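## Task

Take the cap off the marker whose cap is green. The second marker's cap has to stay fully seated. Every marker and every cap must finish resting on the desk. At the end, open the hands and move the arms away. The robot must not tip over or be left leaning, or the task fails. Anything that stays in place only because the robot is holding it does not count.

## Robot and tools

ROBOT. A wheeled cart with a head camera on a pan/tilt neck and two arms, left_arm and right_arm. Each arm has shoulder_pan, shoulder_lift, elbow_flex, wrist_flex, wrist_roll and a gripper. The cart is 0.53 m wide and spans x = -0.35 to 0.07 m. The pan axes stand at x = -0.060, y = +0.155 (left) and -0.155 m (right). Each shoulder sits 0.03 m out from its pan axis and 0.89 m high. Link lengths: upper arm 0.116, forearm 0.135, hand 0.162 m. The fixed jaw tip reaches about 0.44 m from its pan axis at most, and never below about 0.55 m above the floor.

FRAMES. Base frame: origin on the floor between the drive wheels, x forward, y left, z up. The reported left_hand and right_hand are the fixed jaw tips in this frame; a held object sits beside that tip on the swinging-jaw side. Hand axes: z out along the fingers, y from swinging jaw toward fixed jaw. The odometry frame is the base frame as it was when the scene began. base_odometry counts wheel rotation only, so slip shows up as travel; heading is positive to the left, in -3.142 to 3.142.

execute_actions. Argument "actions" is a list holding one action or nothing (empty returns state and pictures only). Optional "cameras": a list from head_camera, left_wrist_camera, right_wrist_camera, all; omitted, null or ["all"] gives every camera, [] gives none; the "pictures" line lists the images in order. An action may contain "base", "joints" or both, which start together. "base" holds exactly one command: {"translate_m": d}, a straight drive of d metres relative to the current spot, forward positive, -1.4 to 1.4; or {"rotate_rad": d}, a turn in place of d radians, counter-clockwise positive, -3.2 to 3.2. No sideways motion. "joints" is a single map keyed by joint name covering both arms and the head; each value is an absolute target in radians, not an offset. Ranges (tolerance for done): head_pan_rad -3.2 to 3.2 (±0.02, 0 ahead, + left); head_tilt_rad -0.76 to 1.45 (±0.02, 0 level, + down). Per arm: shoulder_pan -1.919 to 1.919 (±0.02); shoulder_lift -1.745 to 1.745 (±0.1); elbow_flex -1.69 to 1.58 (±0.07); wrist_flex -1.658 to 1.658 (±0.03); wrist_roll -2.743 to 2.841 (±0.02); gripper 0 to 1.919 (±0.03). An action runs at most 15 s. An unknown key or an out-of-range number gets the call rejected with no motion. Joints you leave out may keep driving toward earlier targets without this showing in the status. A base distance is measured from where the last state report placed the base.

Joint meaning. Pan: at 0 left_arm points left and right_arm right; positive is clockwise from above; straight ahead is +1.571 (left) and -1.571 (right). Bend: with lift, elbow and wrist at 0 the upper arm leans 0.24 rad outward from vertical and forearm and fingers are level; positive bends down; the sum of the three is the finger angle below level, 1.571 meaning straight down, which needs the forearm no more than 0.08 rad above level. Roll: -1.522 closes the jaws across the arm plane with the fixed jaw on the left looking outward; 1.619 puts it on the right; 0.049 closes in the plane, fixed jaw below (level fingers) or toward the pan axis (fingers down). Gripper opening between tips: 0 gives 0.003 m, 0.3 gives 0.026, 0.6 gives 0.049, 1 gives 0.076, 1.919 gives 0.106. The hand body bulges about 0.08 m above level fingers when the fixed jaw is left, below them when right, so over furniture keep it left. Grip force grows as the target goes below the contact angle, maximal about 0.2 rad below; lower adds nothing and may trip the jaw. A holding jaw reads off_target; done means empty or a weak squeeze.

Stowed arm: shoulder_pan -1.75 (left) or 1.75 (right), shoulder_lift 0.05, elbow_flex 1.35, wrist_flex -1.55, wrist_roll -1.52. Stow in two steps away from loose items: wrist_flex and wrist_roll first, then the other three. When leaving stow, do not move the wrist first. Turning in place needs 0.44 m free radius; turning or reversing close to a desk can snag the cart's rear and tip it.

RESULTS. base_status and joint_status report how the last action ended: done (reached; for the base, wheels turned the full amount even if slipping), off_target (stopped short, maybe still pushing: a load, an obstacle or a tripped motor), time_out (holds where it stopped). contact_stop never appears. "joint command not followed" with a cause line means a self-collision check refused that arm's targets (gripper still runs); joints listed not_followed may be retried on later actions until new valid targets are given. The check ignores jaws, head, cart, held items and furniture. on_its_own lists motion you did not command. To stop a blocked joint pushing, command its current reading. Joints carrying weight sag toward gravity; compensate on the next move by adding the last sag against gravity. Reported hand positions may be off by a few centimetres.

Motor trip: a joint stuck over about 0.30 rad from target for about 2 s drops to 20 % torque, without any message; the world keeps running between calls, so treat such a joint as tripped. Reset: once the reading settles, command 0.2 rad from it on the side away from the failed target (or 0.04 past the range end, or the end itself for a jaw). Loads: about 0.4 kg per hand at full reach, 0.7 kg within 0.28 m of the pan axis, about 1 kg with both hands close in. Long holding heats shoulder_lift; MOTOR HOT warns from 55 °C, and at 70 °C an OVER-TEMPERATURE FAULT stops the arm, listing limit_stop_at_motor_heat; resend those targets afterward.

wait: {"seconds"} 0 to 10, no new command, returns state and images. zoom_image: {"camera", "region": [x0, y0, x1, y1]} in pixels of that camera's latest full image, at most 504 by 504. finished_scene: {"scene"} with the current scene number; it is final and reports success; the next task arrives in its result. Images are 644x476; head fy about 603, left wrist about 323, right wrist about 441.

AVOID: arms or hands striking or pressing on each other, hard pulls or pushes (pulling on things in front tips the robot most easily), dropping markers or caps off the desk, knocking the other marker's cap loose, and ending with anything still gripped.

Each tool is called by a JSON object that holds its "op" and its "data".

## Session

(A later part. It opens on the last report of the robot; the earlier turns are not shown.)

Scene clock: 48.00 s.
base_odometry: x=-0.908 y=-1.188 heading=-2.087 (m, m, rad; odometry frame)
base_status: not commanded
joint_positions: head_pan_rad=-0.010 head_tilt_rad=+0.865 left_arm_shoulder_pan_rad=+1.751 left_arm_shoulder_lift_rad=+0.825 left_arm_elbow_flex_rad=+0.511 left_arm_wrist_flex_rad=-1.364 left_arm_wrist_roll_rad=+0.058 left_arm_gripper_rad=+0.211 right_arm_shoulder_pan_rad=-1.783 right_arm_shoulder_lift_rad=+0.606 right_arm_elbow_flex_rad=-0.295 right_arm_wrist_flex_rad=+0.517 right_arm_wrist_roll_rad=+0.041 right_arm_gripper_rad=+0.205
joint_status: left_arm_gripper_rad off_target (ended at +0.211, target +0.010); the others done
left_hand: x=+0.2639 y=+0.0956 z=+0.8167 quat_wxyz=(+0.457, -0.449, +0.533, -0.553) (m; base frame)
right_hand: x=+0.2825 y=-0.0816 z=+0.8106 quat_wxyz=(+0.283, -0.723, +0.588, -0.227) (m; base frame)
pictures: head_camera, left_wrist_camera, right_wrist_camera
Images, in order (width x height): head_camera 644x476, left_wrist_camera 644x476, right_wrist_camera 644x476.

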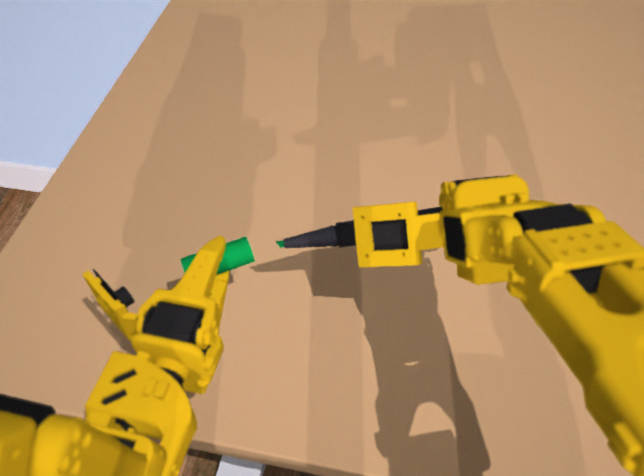

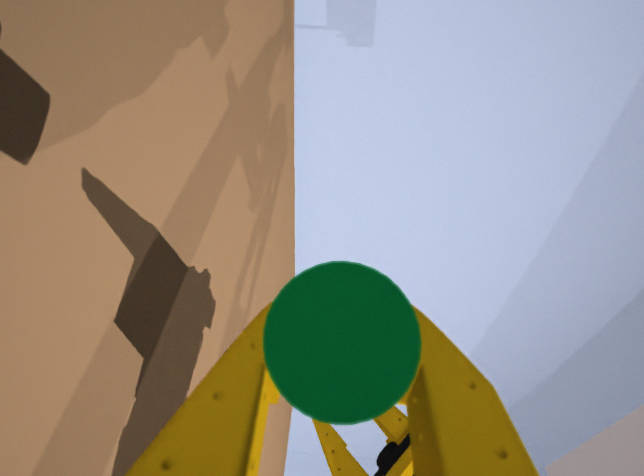

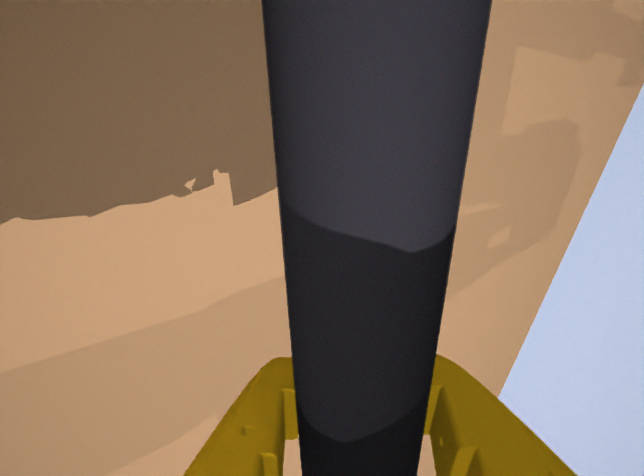

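{"op": "execute_actions", "data": {"actions": [{"joints":{"left_arm_shoulder_pan_rad":1.65,"left_arm_shoulder_lift_rad":0.8,"left_arm_elbow_flex_rad":-0.65,"left_arm_wrist_flex_rad":0.94,"right_arm_shoulder_pan_rad":-1.55,"right_arm_shoulder_lift_rad":0.85,"right_arm_elbow_flex_rad":-0.65,"right_arm_wrist_flex_rad":0.94}}], "cameras": []}}

{"op": "execute_actions", "data": {"actions": [{"joints":{"left_arm_shoulder_lift_rad":0.91,"left_arm_gripper_rad":0.15,"right_arm_shoulder_lift_rad":0.955}}]}}

Scene clock: 52.03 s.
base_odometry: x=-0.908 y=-1.188 heading=-2.087 (m, m, rad; odometry frame)
base_status: not commanded
joint_positions: head_pan_rad=-0.010 head_tilt_rad=+0.865 left_arm_shoulder_pan_rad=+1.659 left_arm_shoulder_lift_rad=+0.831 left_arm_elbow_flex_rad=-0.618 left_arm_wrist_flex_rad=+0.932 left_arm_wrist_roll_rad=+0.058 left_arm_gripper_rad=+0.211 right_arm_shoulder_pan_rad=-1.556 right_arm_shoulder_lift_rad=+0.875 right_arm_elbow_flex_rad=-0.606 right_arm_wrist_flex_rad=+0.933 right_arm_wrist_roll_rad=+0.041 right_arm_gripper_rad=+0.205
joint_status: all done
left_hand: x=+0.2633 y=+0.1261 z=+0.7765 quat_wxyz=(+0.142, -0.663, +0.718, -0.157) (m; base frame)
right_hand: x=+0.2568 y=-0.1601 z=+0.7614 quat_wxyz=(+0.130, -0.687, +0.703, -0.130) (m; base frame)
pictures: none
No camera images: the call's "cameras" was empty. Leave "cameras" out to get every camera's image.

Scene clock: 52.73 s.
base_odometry: x=-0.908 y=-1.188 heading=-2.087 (m, m, rad; odometry frame)
base_status: not commanded
joint_positions: head_pan_rad=-0.010 head_tilt_rad=+0.865 left_arm_shoulder_pan_rad=+1.659 left_arm_shoulder_lift_rad=+0.936 left_arm_elbow_flex_rad=-0.621 left_arm_wrist_flex_rad=+0.932 left_arm_wrist_roll_rad=+0.058 left_arm_gripper_rad=+0.218 right_arm_shoulder_pan_rad=-1.556 right_arm_shoulder_lift_rad=+0.982 right_arm_elbow_flex_rad=-0.609 right_arm_wrist_flex_rad=+0.933 right_arm_wrist_roll_rad=+0.041 right_arm_gripper_rad=+0.205
joint_status: left_arm_gripper_rad off_target (ended at +0.218, target +0.150); the others done
left_hand: x=+0.2499 y=+0.1272 z=+0.7466 quat_wxyz=(+0.108, -0.670, +0.725, -0.119) (m; base frame)
right_hand: x=+0.2415 y=-0.1598 z=+0.7320 quat_wxyz=(+0.093, -0.693, +0.709, -0.094) (m; base frame)
pictures: head_camera, left_wrist_camera, right_wrist_camera
Images, in order (width x height): head_camera 644x476, left_wrist_camera 644x476, right_wrist_camera 644x476.

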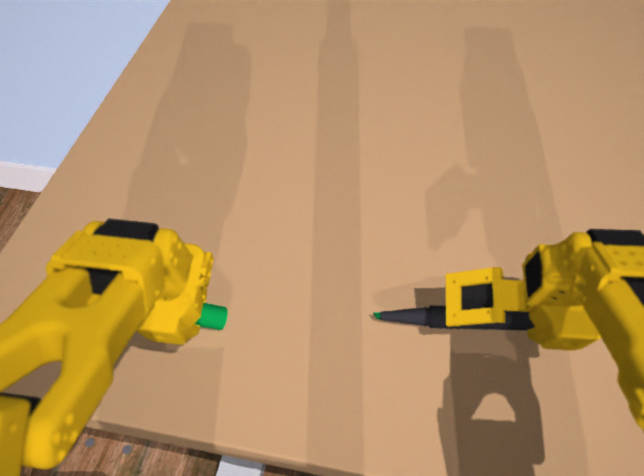

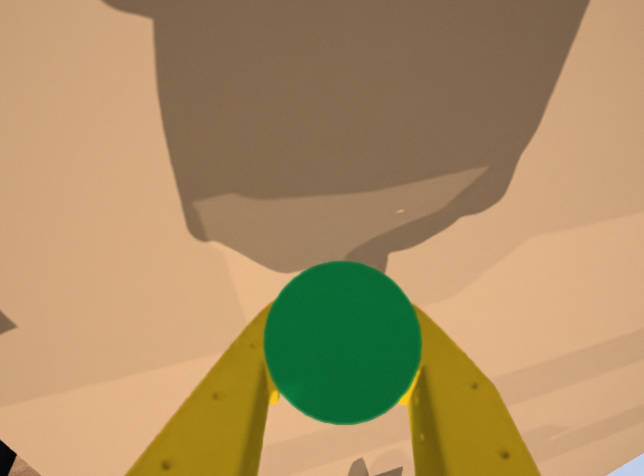

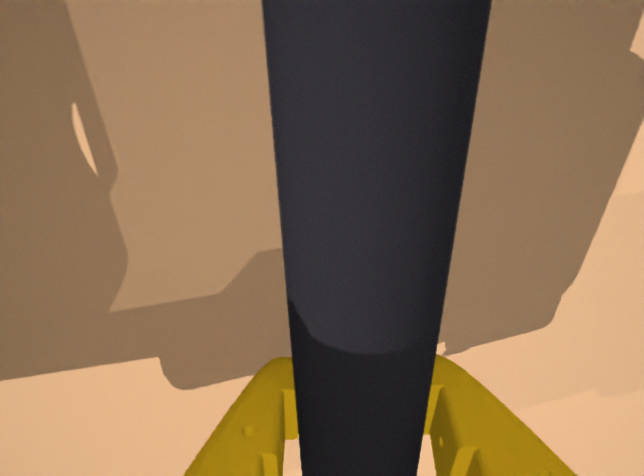

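{"op": "execute_actions", "data": {"actions": [{"joints":{"left_arm_shoulder_lift_rad":0.97,"right_arm_shoulder_lift_rad":0.975}}]}}

Scene clock: 54.57 s.
base_odometry: x=-0.908 y=-1.188 heading=-2.087 (m, m, rad; odometry frame)
base_status: not commanded
joint_positions: head_pan_rad=-0.010 head_tilt_rad=+0.865 left_arm_shoulder_pan_rad=+1.657 left_arm_shoulder_lift_rad=+0.976 left_arm_elbow_flex_rad=-0.637 left_arm_wrist_flex_rad=+0.932 left_arm_wrist_roll_rad=+0.058 left_arm_gripper_rad=+0.218 right_arm_shoulder_pan_rad=-1.556 right_arm_shoulder_lift_rad=+0.994 right_arm_elbow_flex_rad=-0.612 right_arm_wrist_flex_rad=+0.933 right_arm_wrist_roll_rad=+0.041 right_arm_gripper_rad=+0.205
joint_status: all done
left_hand: x=+0.2468 y=+0.1280 z=+0.7381 quat_wxyz=(+0.100, -0.672, +0.726, -0.110) (m; base frame)
right_hand: x=+0.2402 y=-0.1598 z=+0.7291 quat_wxyz=(+0.090, -0.693, +0.709, -0.091) (m; base frame)
pictures: head_camera, left_wrist_camera, right_wrist_camera
Images, in order (width x height): head_camera 644x476, left_wrist_camera 644x476, right_wrist_camera 644x476.

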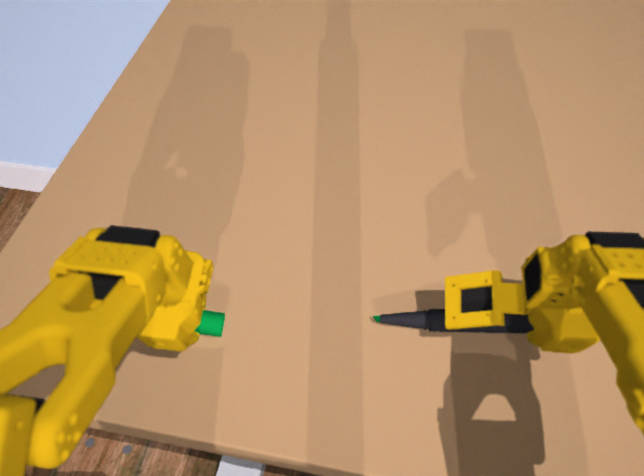

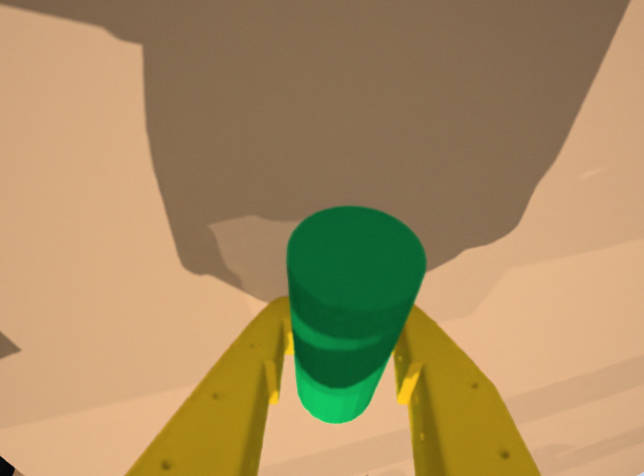

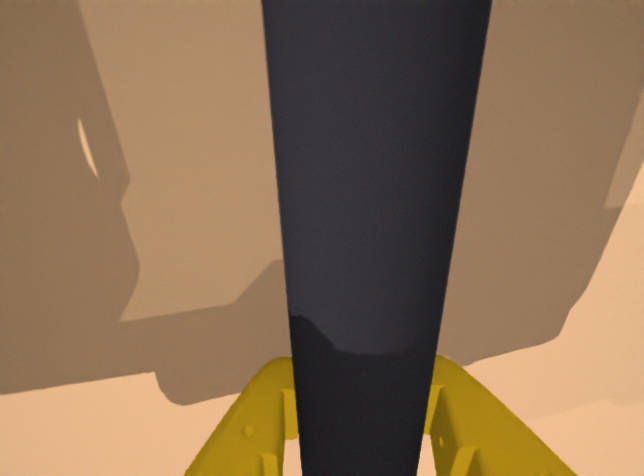

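{"op": "execute_actions", "data": {"actions": [{"joints":{"left_arm_gripper_rad":0.7,"right_arm_gripper_rad":0.7}}], "cameras": []}}

{"op": "execute_actions", "data": {"actions": [{"joints":{"left_arm_shoulder_lift_rad":0.5,"right_arm_shoulder_lift_rad":0.5,"left_arm_wrist_flex_rad":1.5,"right_arm_wrist_flex_rad":1.5}}], "cameras": []}}

{"op": "execute_actions", "data": {"actions": [{"base":{"translate_m":-0.4},"joints":{"head_tilt_rad":0.6,"left_arm_shoulder_pan_rad":1.2,"right_arm_shoulder_pan_rad":-1.2}}], "cameras": ["head_camera"]}}

Scene clock: 55.97 s.
base_odometry: x=-0.908 y=-1.188 heading=-2.087 (m, m, rad; odometry frame)
base_status: not commanded
joint_positions: head_pan_rad=-0.010 head_tilt_rad=+0.865 left_arm_shoulder_pan_rad=+1.657 left_arm_shoulder_lift_rad=+0.978 left_arm_elbow_flex_rad=-0.637 left_arm_wrist_flex_rad=+0.932 left_arm_wrist_roll_rad=+0.058 left_arm_gripper_rad=+0.688 right_arm_shoulder_pan_rad=-1.556 right_arm_shoulder_lift_rad=+0.994 right_arm_elbow_flex_rad=-0.612 right_arm_wrist_flex_rad=+0.933 right_arm_wrist_roll_rad=+0.041 right_arm_gripper_rad=+0.691
joint_status: all done
left_hand: x=+0.2466 y=+0.1280 z=+0.7376 quat_wxyz=(+0.100, -0.672, +0.726, -0.110) (m; base frame)
right_hand: x=+0.2402 y=-0.1598 z=+0.7291 quat_wxyz=(+0.090, -0.693, +0.709, -0.091) (m; base frame)
pictures: none
No camera images: the call's "cameras" was empty. Leave "cameras" out to get every camera's image.

Scene clock: 57.13 s.
base_odometry: x=-0.908 y=-1.188 heading=-2.087 (m, m, rad; odometry frame)
base_status: not commanded
joint_positions: head_pan_rad=-0.010 head_tilt_rad=+0.865 left_arm_shoulder_pan_rad=+1.657 left_arm_shoulder_lift_rad=+0.558 left_arm_elbow_flex_rad=-0.637 left_arm_wrist_flex_rad=+1.492 left_arm_wrist_roll_rad=+0.058 left_arm_gripper_rad=+0.689 right_arm_shoulder_pan_rad=-1.556 right_arm_shoulder_lift_rad=+0.551 right_arm_elbow_flex_rad=-0.614 right_arm_wrist_flex_rad=+1.490 right_arm_wrist_roll_rad=+0.041 right_arm_gripper_rad=+0.692
joint_status: all done
left_hand: x=+0.2042 y=+0.1317 z=+0.8308 quat_wxyz=(+0.053, -0.677, +0.732, -0.058) (m; base frame)
right_hand: x=+0.2027 y=-0.1593 z=+0.8289 quat_wxyz=(+0.051, -0.697, +0.713, -0.051) (m; base frame)
pictures: none
No camera images: the call's "cameras" was empty. Leave "cameras" out to get every camera's image.

Scene clock: 60.00 s.
base_odometry: x=-0.711 y=-0.840 heading=-2.085 (m, m, rad; odometry frame)
base_status: done
joint_positions: head_pan_rad=-0.010 head_tilt_rad=+0.614 left_arm_shoulder_pan_rad=+1.208 left_arm_shoulder_lift_rad=+0.558 left_arm_elbow_flex_rad=-0.637 left_arm_wrist_flex_rad=+1.492 left_arm_wrist_roll_rad=+0.058 left_arm_gripper_rad=+0.689 right_arm_shoulder_pan_rad=-1.206 right_arm_shoulder_lift_rad=+0.551 right_arm_elbow_flex_rad=-0.614 right_arm_wrist_flex_rad=+1.490 right_arm_wrist_roll_rad=+0.041 right_arm_gripper_rad=+0.692
joint_status: all done
left_hand: x=+0.1881 y=+0.2488 z=+0.8308 quat_wxyz=(+0.065, -0.823, +0.562, -0.045) (m; base frame)
right_hand: x=+0.1854 y=-0.2490 z=+0.8289 quat_wxyz=(+0.041, -0.562, +0.824, -0.059) (m; base frame)
pictures: head_camera
Images, in order (width x height): head_camera 644x476.

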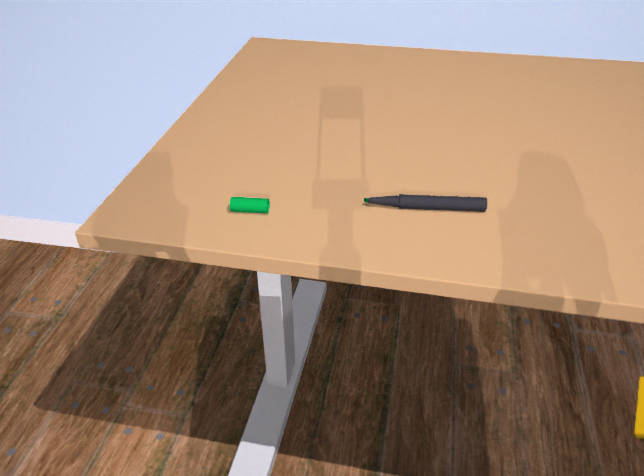

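{"op": "finished_scene", "data": {"scene": 1}}

The scene is finished: the task was done.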